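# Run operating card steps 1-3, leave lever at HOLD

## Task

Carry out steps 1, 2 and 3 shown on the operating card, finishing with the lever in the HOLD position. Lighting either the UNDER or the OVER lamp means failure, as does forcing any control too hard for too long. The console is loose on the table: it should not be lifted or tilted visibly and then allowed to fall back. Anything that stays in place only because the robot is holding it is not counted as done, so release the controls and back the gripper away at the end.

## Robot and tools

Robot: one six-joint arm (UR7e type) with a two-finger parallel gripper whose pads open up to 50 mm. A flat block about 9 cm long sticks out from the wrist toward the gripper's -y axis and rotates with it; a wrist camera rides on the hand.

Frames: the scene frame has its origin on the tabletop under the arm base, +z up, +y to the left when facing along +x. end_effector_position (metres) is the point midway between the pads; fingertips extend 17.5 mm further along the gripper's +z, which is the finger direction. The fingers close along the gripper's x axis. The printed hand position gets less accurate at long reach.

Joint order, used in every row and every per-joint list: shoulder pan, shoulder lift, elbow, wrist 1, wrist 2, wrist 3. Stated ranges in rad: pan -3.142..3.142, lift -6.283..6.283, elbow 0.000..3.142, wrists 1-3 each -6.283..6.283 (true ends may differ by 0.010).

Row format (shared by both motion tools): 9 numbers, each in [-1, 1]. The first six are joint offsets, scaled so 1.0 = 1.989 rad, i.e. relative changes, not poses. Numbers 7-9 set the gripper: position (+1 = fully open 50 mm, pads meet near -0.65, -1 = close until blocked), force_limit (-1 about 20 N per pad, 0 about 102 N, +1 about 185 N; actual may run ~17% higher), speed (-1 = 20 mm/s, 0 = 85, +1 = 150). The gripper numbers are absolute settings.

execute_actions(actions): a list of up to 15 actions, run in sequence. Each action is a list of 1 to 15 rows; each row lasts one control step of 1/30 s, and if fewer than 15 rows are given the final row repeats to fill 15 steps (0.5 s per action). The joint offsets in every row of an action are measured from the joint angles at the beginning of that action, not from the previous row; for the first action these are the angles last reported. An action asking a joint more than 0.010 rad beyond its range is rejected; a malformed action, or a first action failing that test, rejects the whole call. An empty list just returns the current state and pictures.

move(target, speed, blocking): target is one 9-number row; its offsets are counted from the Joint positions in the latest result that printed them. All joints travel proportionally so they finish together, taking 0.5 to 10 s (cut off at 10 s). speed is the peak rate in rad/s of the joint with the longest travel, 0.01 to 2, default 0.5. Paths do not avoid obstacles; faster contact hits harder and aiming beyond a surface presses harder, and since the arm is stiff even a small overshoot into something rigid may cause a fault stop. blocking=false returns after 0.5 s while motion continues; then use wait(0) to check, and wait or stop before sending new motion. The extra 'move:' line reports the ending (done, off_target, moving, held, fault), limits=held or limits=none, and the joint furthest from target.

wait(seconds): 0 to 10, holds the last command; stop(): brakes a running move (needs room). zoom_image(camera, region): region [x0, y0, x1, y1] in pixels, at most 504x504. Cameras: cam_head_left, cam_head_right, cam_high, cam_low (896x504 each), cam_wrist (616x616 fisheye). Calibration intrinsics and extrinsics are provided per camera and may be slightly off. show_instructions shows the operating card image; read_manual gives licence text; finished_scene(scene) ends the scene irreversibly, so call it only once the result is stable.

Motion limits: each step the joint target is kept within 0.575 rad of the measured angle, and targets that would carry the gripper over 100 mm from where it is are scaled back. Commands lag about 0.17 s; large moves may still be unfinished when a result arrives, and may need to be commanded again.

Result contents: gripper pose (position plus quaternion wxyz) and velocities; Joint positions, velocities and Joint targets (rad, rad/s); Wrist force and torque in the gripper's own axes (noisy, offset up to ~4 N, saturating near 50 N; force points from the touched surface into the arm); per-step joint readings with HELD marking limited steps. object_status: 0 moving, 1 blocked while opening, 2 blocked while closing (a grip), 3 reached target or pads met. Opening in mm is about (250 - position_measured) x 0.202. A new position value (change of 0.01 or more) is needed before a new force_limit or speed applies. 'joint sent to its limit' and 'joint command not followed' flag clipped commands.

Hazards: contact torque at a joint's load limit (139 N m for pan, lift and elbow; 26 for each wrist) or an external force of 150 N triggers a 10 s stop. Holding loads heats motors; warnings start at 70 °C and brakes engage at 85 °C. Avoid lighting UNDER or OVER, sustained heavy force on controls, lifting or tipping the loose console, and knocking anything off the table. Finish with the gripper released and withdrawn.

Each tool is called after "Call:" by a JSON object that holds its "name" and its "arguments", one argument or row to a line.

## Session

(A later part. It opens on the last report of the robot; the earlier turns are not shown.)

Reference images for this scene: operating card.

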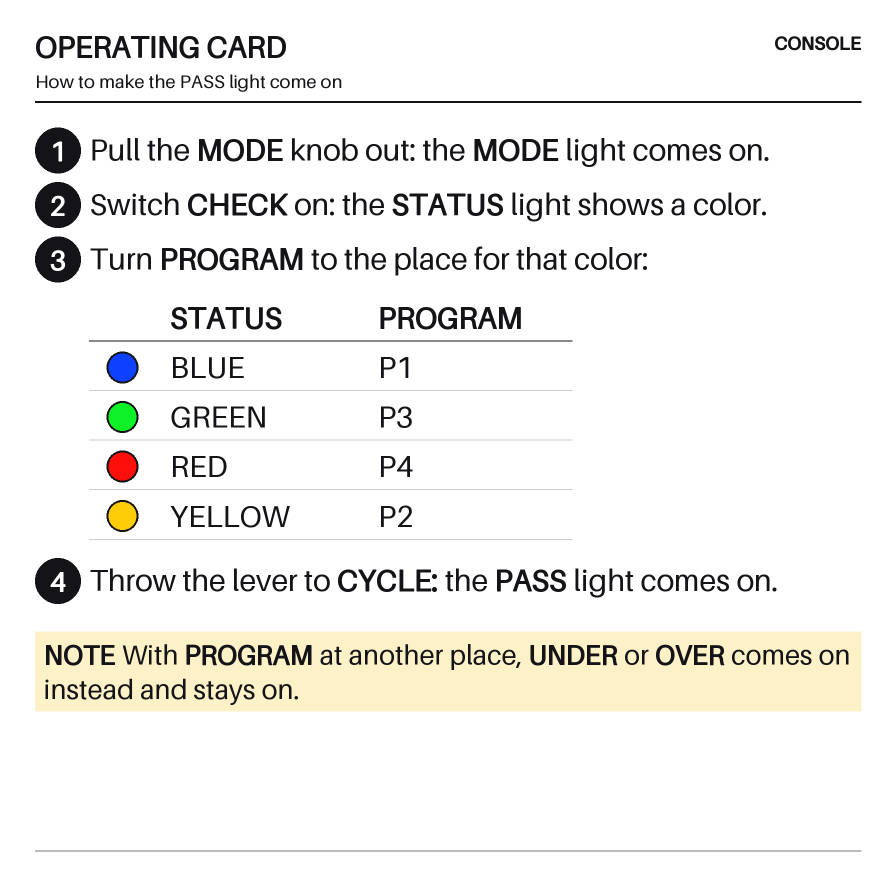

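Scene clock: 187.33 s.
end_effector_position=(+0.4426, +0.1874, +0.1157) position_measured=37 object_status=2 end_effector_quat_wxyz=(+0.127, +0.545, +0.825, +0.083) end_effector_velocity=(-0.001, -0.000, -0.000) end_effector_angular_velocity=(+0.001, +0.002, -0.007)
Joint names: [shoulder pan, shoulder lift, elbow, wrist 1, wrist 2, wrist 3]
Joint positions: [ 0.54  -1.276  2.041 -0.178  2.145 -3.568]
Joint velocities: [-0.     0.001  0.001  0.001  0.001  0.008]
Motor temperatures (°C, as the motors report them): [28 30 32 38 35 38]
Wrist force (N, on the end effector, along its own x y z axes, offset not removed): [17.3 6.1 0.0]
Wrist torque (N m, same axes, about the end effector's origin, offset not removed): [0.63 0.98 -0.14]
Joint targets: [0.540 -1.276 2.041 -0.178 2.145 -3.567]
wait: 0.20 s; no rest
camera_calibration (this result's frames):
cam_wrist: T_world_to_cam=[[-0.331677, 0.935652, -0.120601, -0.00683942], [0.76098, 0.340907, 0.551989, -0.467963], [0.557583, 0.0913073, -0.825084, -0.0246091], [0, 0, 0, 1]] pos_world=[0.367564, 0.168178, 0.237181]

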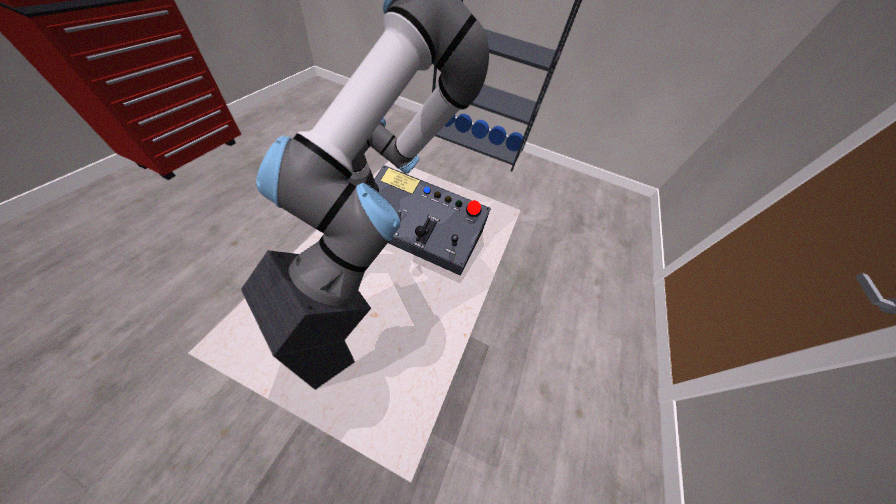

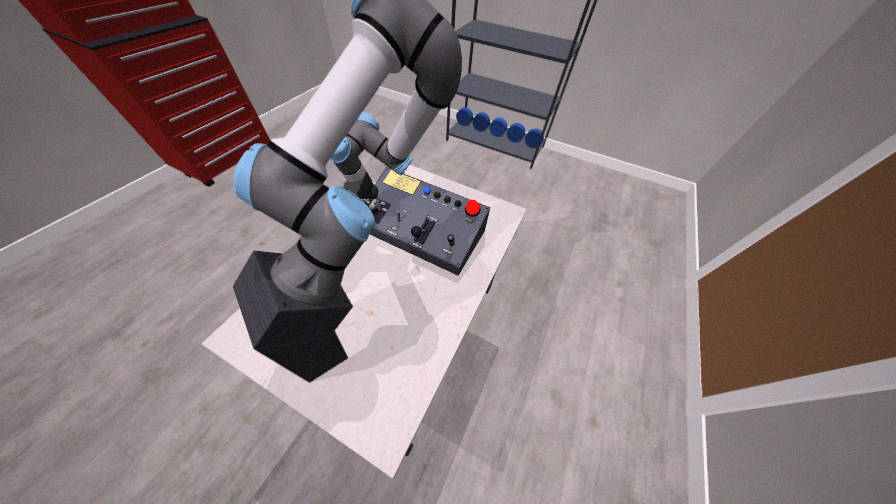

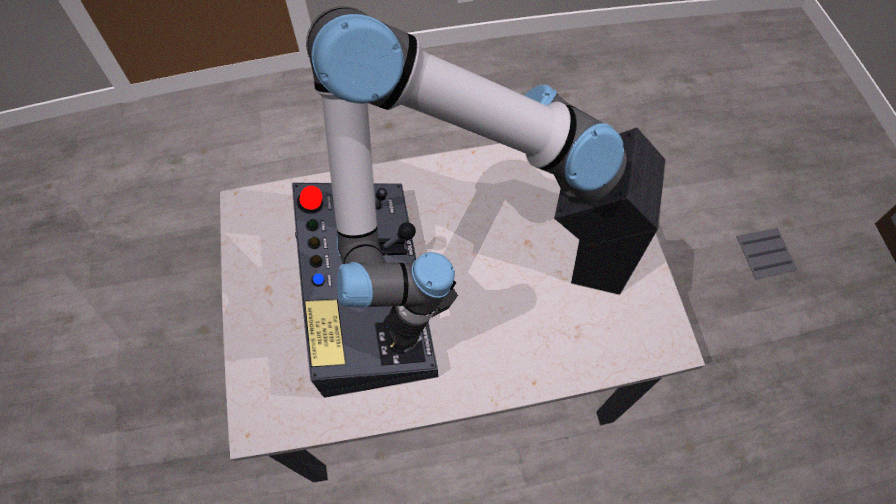

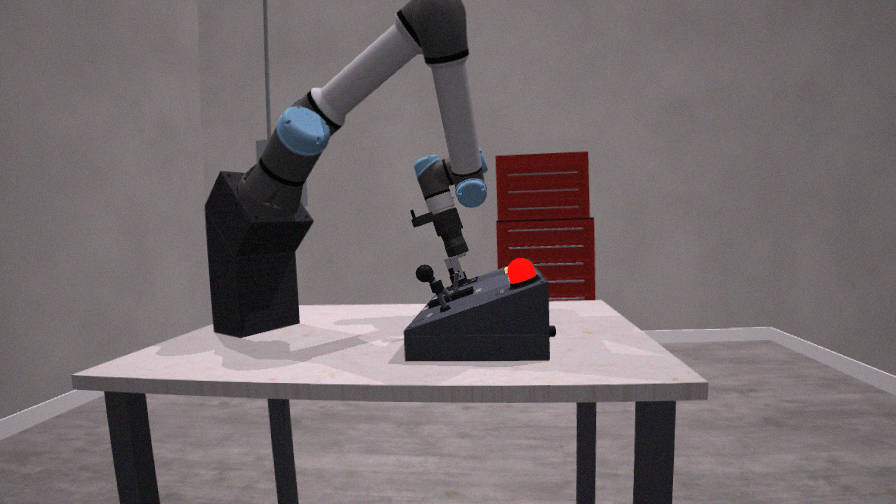

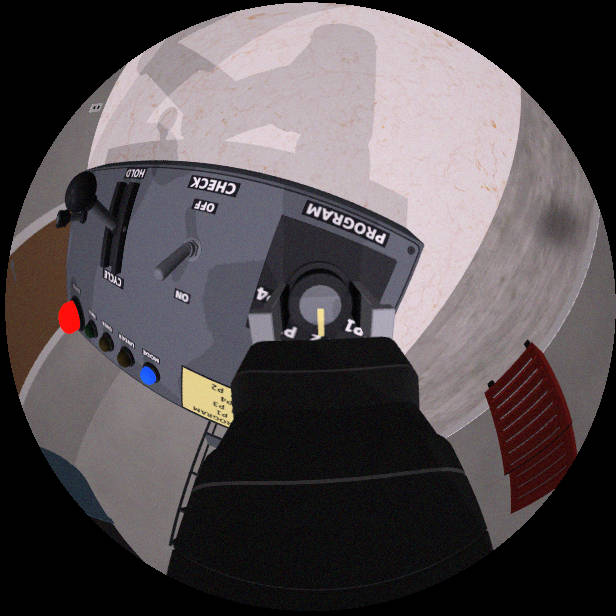

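Call:
{"name": "execute_actions", "arguments": {
  "actions": [
    [[-0.002,-0.002,0.0012,0,-0.002,0.048,-1,-0.7,0],[-0.002,-0.002,0.0012,0,-0.002,0.048,-1,-0.7,0],[-0.0045,-0.0043,0.0027,0,-0.0043,0.096,-1,-0.7,0],[-0.0045,-0.0043,0.0027,0,-0.0043,0.096,-1,-0.7,0],[-0.0072,-0.007,0.0043,0.0001,-0.0067,0.144,-1,-0.7,0],[-0.0072,-0.007,0.0043,0.0001,-0.0067,0.144,-1,-0.7,0],[-0.0101,-0.0098,0.006,0.0002,-0.0092,0.192,-1,-0.7,0]],
    [[-0.0021,-0.0018,0.002,-0.0008,-0.0018,0.048,-1,-0.7,0],[-0.0021,-0.0018,0.002,-0.0008,-0.0018,0.048,-1,-0.7,0],[-0.0048,-0.0041,0.0044,-0.0018,-0.004,0.096,-1,-0.7,0],[-0.0048,-0.0041,0.0044,-0.0018,-0.004,0.096,-1,-0.7,0],[-0.0077,-0.0066,0.007,-0.003,-0.0065,0.144,-1,-0.7,0],[-0.0077,-0.0066,0.007,-0.003,-0.0065,0.144,-1,-0.7,0],[-0.0107,-0.0092,0.0098,-0.0041,-0.009,0.192,-1,-0.7,0]],
    [[-0.002,-0.0014,0.0024,-0.0016,-0.0016,0.048,-1,-0.7,0],[-0.002,-0.0014,0.0024,-0.0016,-0.0016,0.048,-1,-0.7,0],[-0.0044,-0.0032,0.0054,-0.0036,-0.0037,0.096,-1,-0.7,0],[-0.0044,-0.0032,0.0054,-0.0036,-0.0037,0.096,-1,-0.7,0],[-0.007,-0.0052,0.0087,-0.0058,-0.0059,0.144,-1,-0.7,0],[-0.007,-0.0052,0.0087,-0.0058,-0.0059,0.144,-1,-0.7,0],[-0.0097,-0.0072,0.0121,-0.008,-0.0082,0.192,-1,-0.7,0]],
    [[-0.0014,-0.0008,0.0024,-0.002,-0.0012,0.045,-1,-0.7,0],[-0.0014,-0.0008,0.0024,-0.002,-0.0012,0.045,-1,-0.7,0],[-0.0031,-0.0017,0.0054,-0.0046,-0.0026,0.09,-1,-0.7,0],[-0.0031,-0.0017,0.0054,-0.0046,-0.0026,0.09,-1,-0.7,0],[-0.0049,-0.0027,0.0086,-0.0073,-0.0041,0.135,-1,-0.7,0],[-0.0049,-0.0027,0.0086,-0.0073,-0.0041,0.135,-1,-0.7,0],[-0.0068,-0.0037,0.0119,-0.0102,-0.0057,0.18,-1,-0.7,0]],
    [[0,0,0,0,0,0.003,1,-0.7,0]]
  ]
}}

Call:
{"name": "zoom_image", "arguments": {
  "camera": "cam_wrist",
  "region": [230,200,410,360]
}}

Scene clock: 203.63 s.
end_effector_position=(+0.4436, +0.1917, +0.1157) position_measured=3 object_status=3 end_effector_quat_wxyz=(+0.034, +0.964, +0.220, +0.148) end_effector_velocity=(-0.000, +0.000, +0.000) end_effector_angular_velocity=(+0.001, +0.001, +0.001)
Joint names: [shoulder pan, shoulder lift, elbow, wrist 1, wrist 2, wrist 3]
Joint positions: [ 0.467 -1.335  2.119 -0.221  2.083 -2.09 ]
Joint velocities: [ 0.    -0.     0.     0.001 -0.001 -0.   ]
Motor temperatures (°C, as the motors report them): [28 30 32 38 35 38]
Wrist force (N, on the end effector, along its own x y z axes, offset not removed): [0.4 0.4 -0.8]
Wrist torque (N m, same axes, about the end effector's origin, offset not removed): [0.19 -0.02 -0.15]
Joint targets: [0.467 -1.335 2.119 -0.221 2.083 -2.090]
Step readings (joint positions; steps 1 to 15: 1st action; 16 to 30: 2nd action; 31 to 45: 3rd action; 46 to 60: 4th action; 61 to 75: 5th action):
0: [0.540 -1.276 2.041 -0.178 2.145 -3.567]
1: [0.540 -1.277 2.041 -0.178 2.145 -3.566]
2: [0.539 -1.277 2.041 -0.178 2.144 -3.554]
4: [0.536 -1.280 2.043 -0.178 2.141 -3.498]
8: [0.527 -1.289 2.048 -0.178 2.133 -3.332]
15: [0.520 -1.296 2.052 -0.178 2.127 -3.194]
16: [0.520 -1.296 2.053 -0.178 2.127 -3.190]
17: [0.519 -1.297 2.054 -0.178 2.126 -3.177]
19: [0.516 -1.299 2.056 -0.180 2.124 -3.122]
23: [0.506 -1.308 2.065 -0.183 2.116 -2.957]
30: [0.499 -1.313 2.072 -0.186 2.110 -2.820]
31: [0.499 -1.314 2.072 -0.186 2.109 -2.817]
32: [0.498 -1.314 2.073 -0.187 2.109 -2.803]
34: [0.495 -1.316 2.076 -0.189 2.107 -2.748]
38: [0.487 -1.323 2.087 -0.196 2.099 -2.583]
45: [0.480 -1.327 2.095 -0.202 2.094 -2.446]
46: [0.480 -1.328 2.096 -0.202 2.094 -2.443]
47: [0.480 -1.328 2.097 -0.203 2.093 -2.429]
49: [0.478 -1.329 2.100 -0.206 2.092 -2.377]
53: [0.471 -1.332 2.111 -0.215 2.086 -2.223]
60: [0.467 -1.335 2.119 -0.221 2.083 -2.096]
61: [0.467 -1.335 2.119 -0.222 2.082 -2.093]
62: [0.467 -1.335 2.119 -0.222 2.081 -2.092]
64: [0.467 -1.335 2.119 -0.222 2.081 -2.091]
68: [0.467 -1.335 2.119 -0.221 2.082 -2.090]
75: Joint positions above
camera_calibration (this result's frames):
cam_wrist: T_world_to_cam=[[0.880279, 0.395701, 0.261781, -0.488897], [0.274466, -0.874761, 0.399327, -0.00367988], [0.38701, -0.279669, -0.87864, 0.127449], [0, 0, 0, 1]] pos_world=[0.382052, 0.225881, 0.241436]

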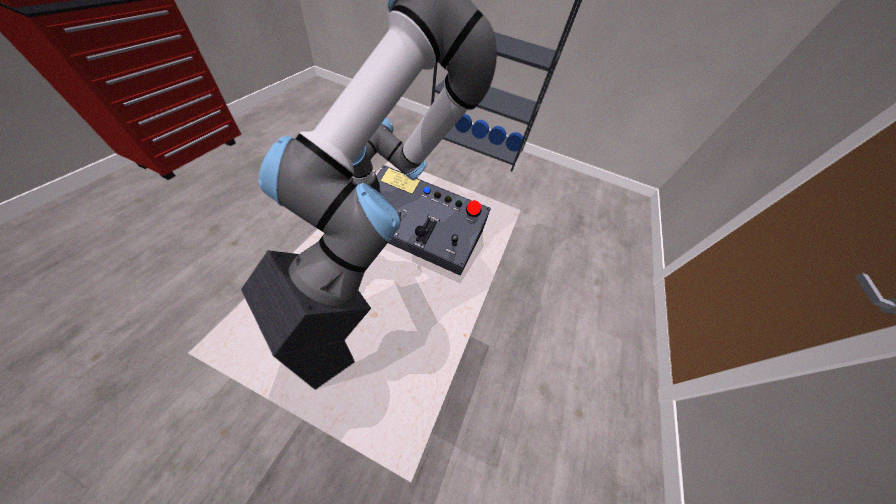

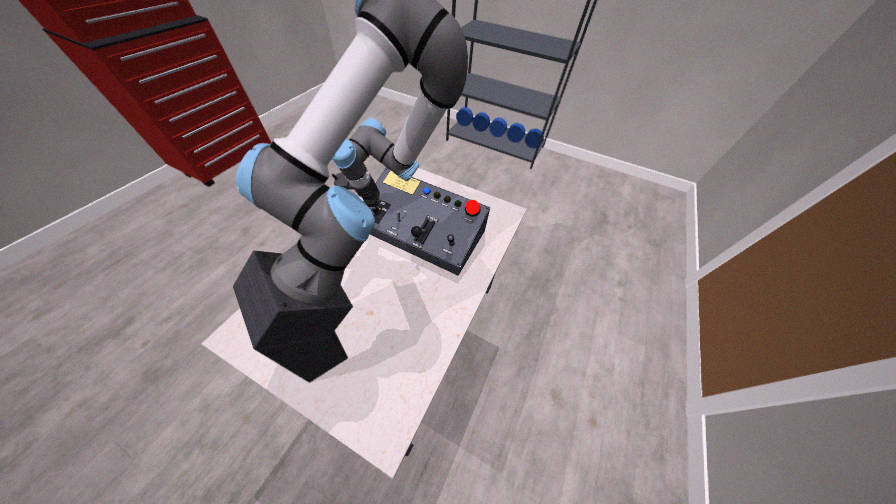

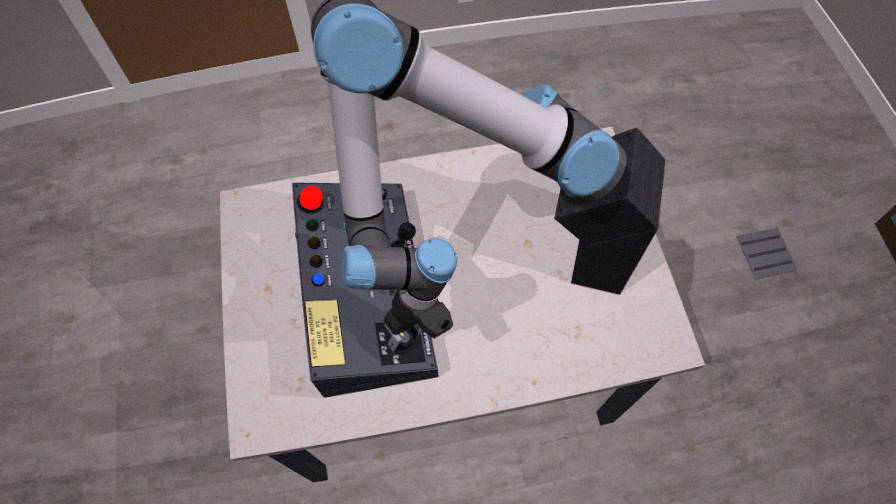

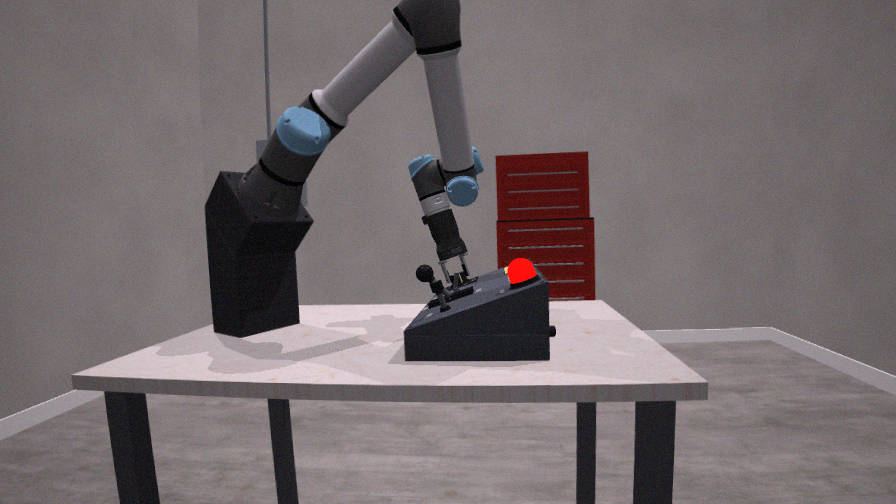

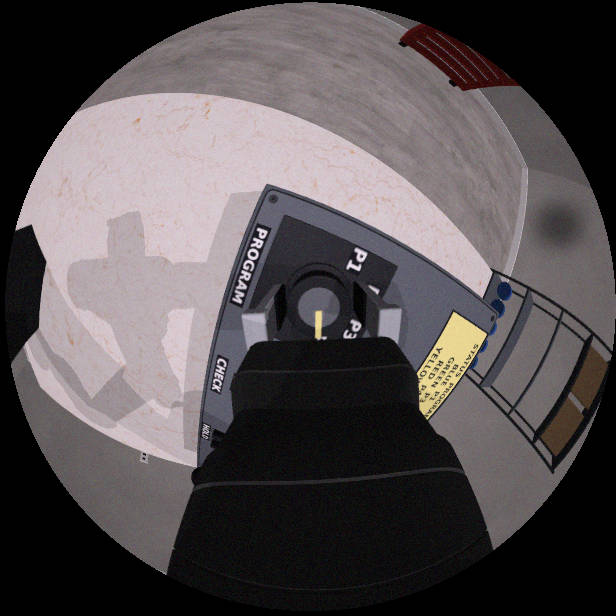

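Region (230, 200, 410, 360) of cam_wrist's 616x616 image, scaled by 2.800, with more detail than that image has.

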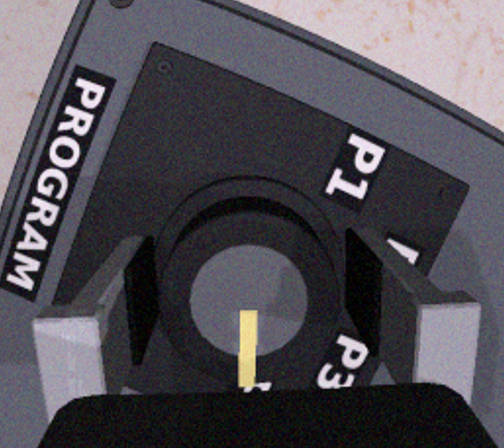

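Call:
{"name": "move", "arguments": {
  "target": [0.076,-0.0925,0.0456,0.0695,0.064,0.046,1,-0.7,0],
  "speed": 0.4
}}

Scene clock: 208.80 s.
end_effector_position=(+0.4084, +0.1821, +0.2057) position_measured=3 object_status=3 end_effector_quat_wxyz=(+0.036, +0.963, +0.221, +0.151) end_effector_velocity=(+0.000, -0.000, +0.001) end_effector_angular_velocity=(+0.001, -0.001, -0.002)
Joint names: [shoulder pan, shoulder lift, elbow, wrist 1, wrist 2, wrist 3]
Joint positions: [ 0.618 -1.519  2.209 -0.083  2.21  -1.998]
Joint velocities: [ 0.001 -0.001 -0.     0.     0.001  0.002]
Motor temperatures (°C, as the motors report them): [28 30 32 38 35 38]
Wrist force (N, on the end effector, along its own x y z axes, offset not removed): [1.1 1.6 -1.2]
Wrist torque (N m, same axes, about the end effector's origin, offset not removed): [0.34 -0.20 -0.16]
Joint targets: [0.618 -1.519 2.209 -0.083 2.210 -1.998]
move: done; limits=none; farthest joint: the shoulder pan, 0.000 radians from its target (0.151 radians at the start)
camera_calibration (this result's frames):
cam_wrist: T_world_to_cam=[[0.877291, 0.398354, 0.267722, -0.478193], [0.273428, -0.873242, 0.403343, -0.0390173], [0.394459, -0.280647, -0.875008, 0.21387], [0, 0, 0, 1]] pos_world=[0.34582, 0.216441, 0.330898]

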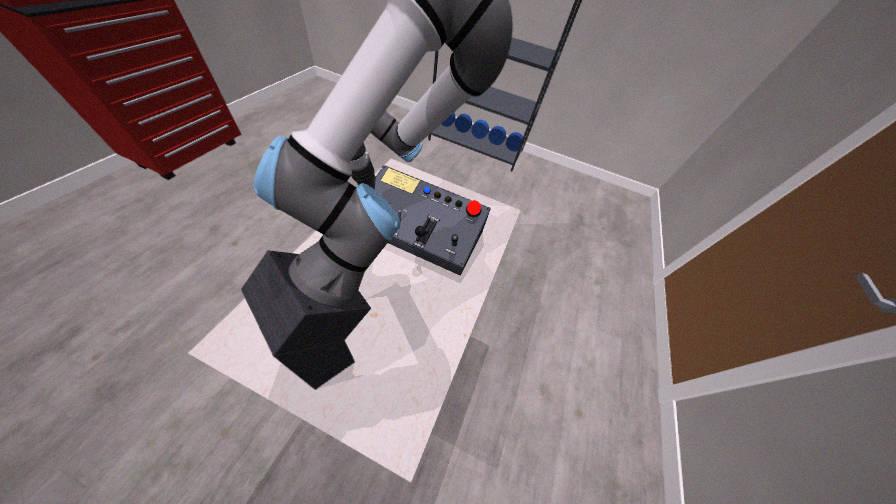

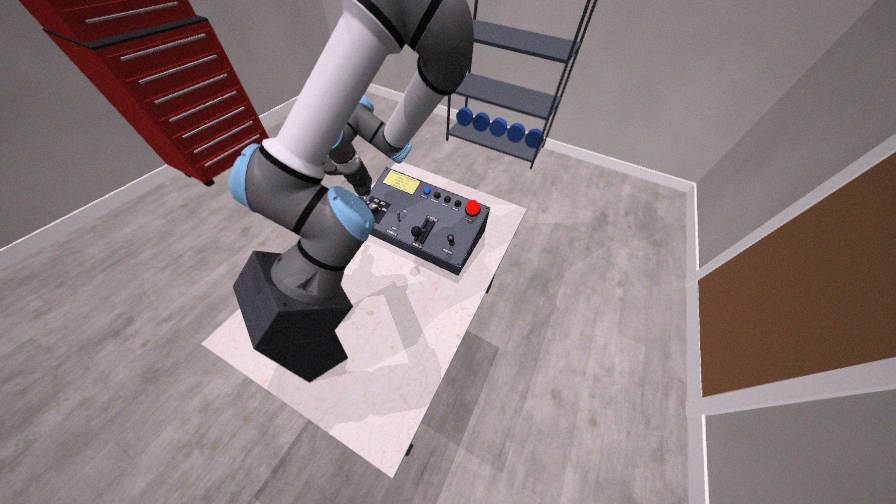

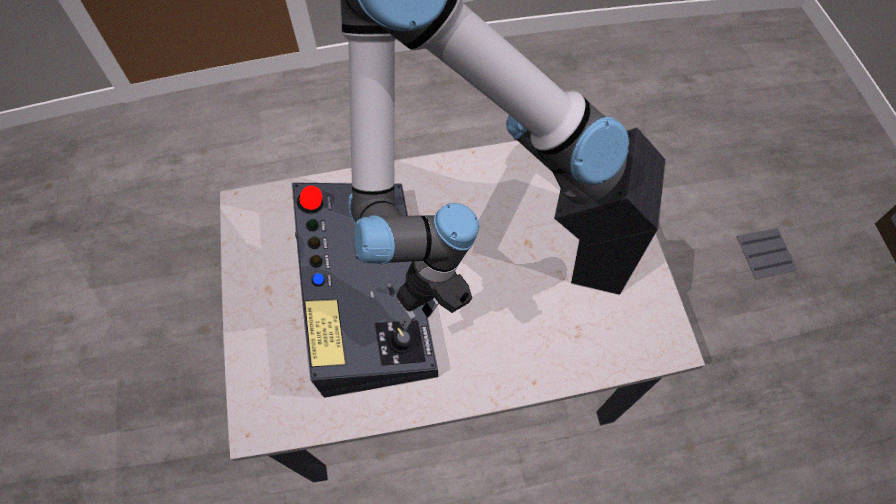

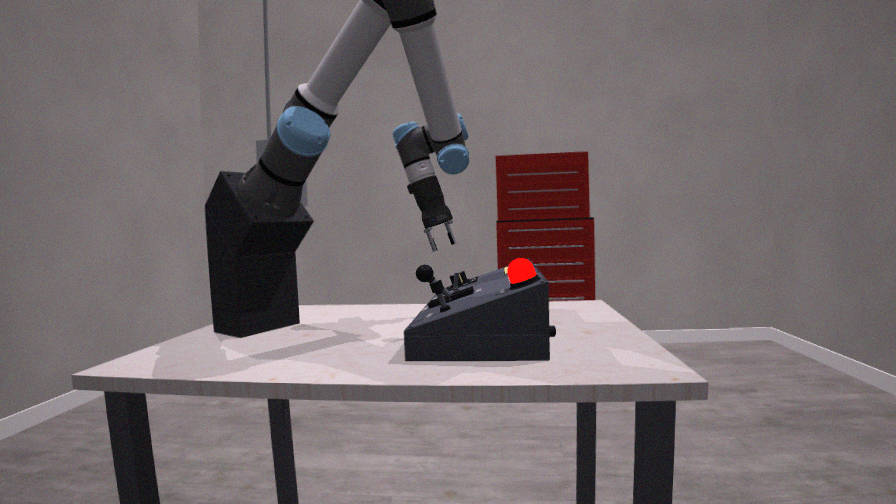

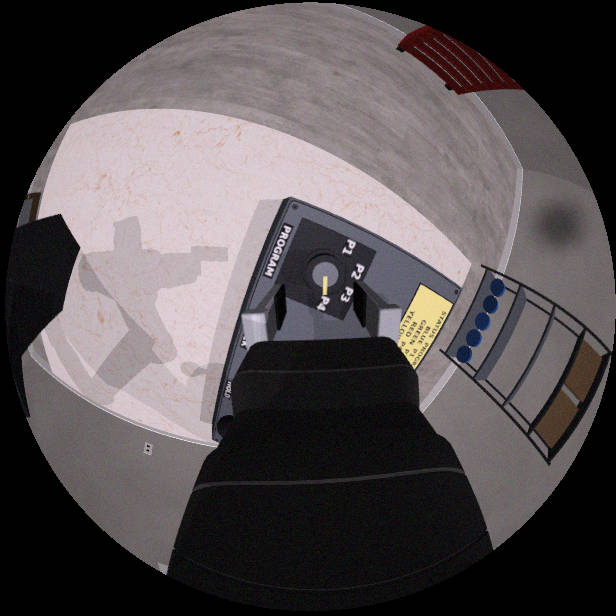

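A little more clearance for safety.

Call:
{"name": "move", "arguments": {
  "target": [0.1,-0.03,0,0,0,0,1,-0.7,0],
  "speed": 0.6
}}

Call:
{"name": "finished_scene", "arguments": {
  "scene": 2
}}

Scene clock: 212.83 s.
end_effector_position=(+0.4043, +0.2434, +0.2769) position_measured=3 object_status=3 end_effector_quat_wxyz=(-0.030, +0.941, +0.256, +0.220) end_effector_velocity=(-0.000, +0.000, +0.001) end_effector_angular_velocity=(+0.001, -0.001, +0.000)
Joint names: [shoulder pan, shoulder lift, elbow, wrist 1, wrist 2, wrist 3]
Joint positions: [ 0.817 -1.578  2.209 -0.083  2.21  -1.998]
Joint velocities: [ 0.002 -0.     0.    -0.     0.     0.001]
Motor temperatures (°C, as the motors report them): [28 30 32 38 35 38]
Wrist force (N, on the end effector, along its own x y z axes, offset not removed): [1.9 0.3 -0.8]
Wrist torque (N m, same axes, about the end effector's origin, offset not removed): [0.13 -0.17 -0.16]
Joint targets: [0.817 -1.578 2.209 -0.083 2.210 -1.998]
move: done; limits=none; farthest joint: the shoulder lift, 0.001 radians from its target (0.060 radians at the start)
camera_calibration (this result's frames):
cam_wrist: T_world_to_cam=[[0.797708, 0.43356, 0.419151, -0.53639], [0.32478, -0.89452, 0.307167, -0.00206767], [0.508115, -0.108897, -0.854378, 0.201527], [0, 0, 0, 1]] pos_world=[0.326155, 0.252653, 0.397643]

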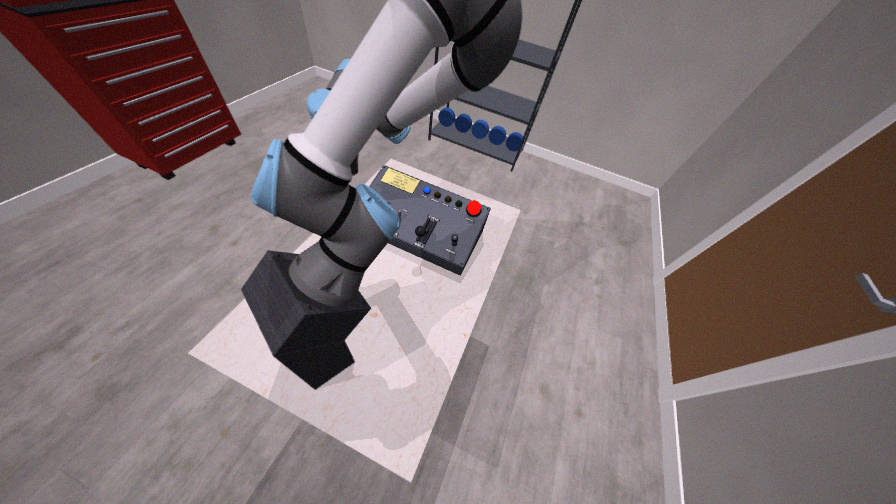

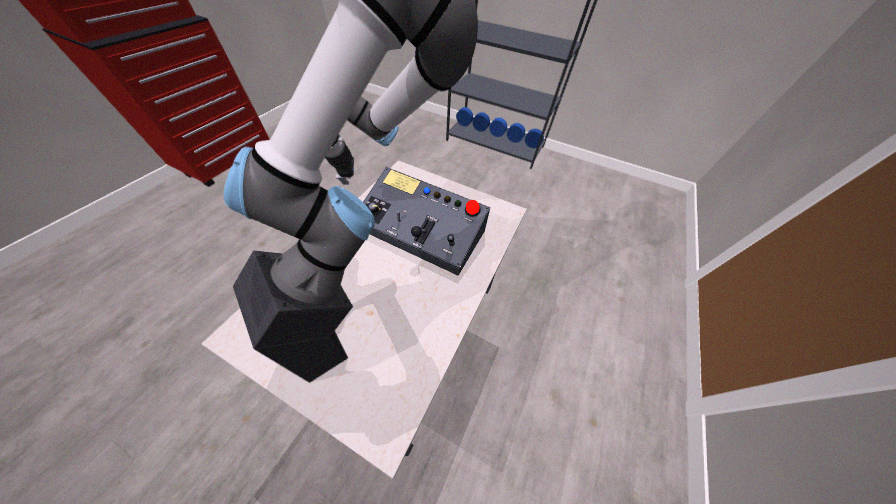

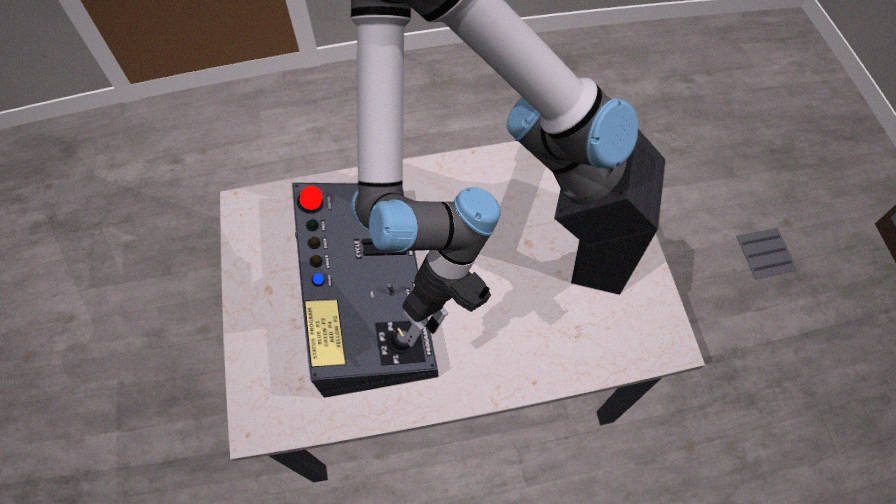

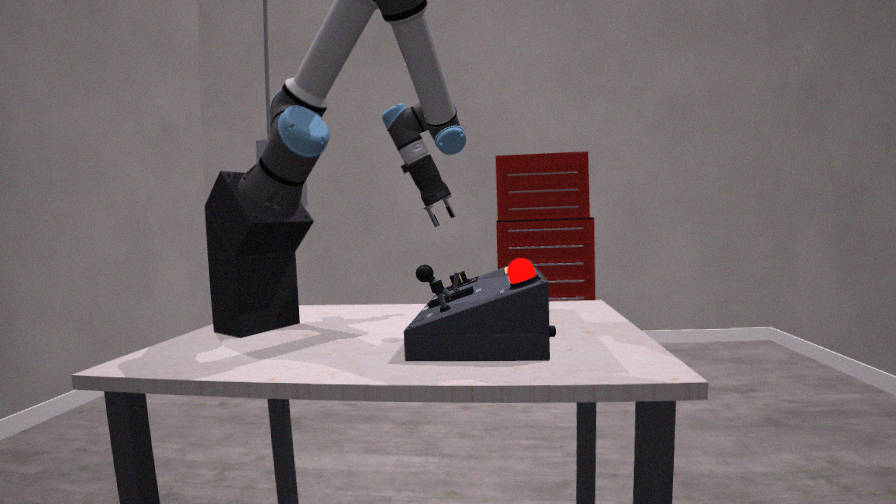

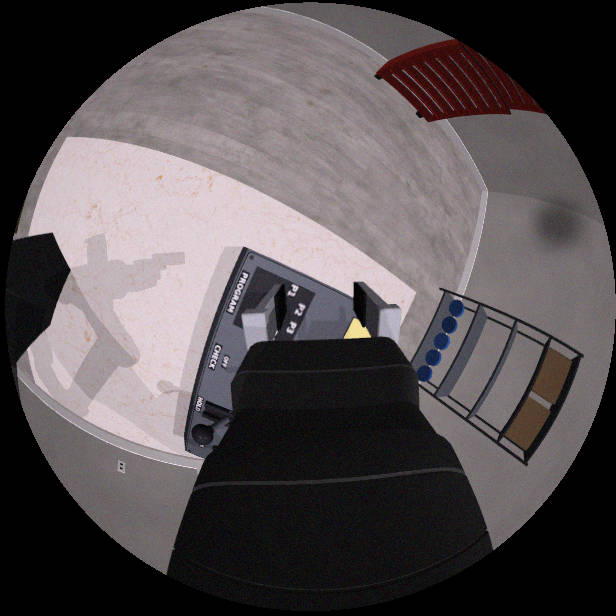

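The scene is finished: the task was done.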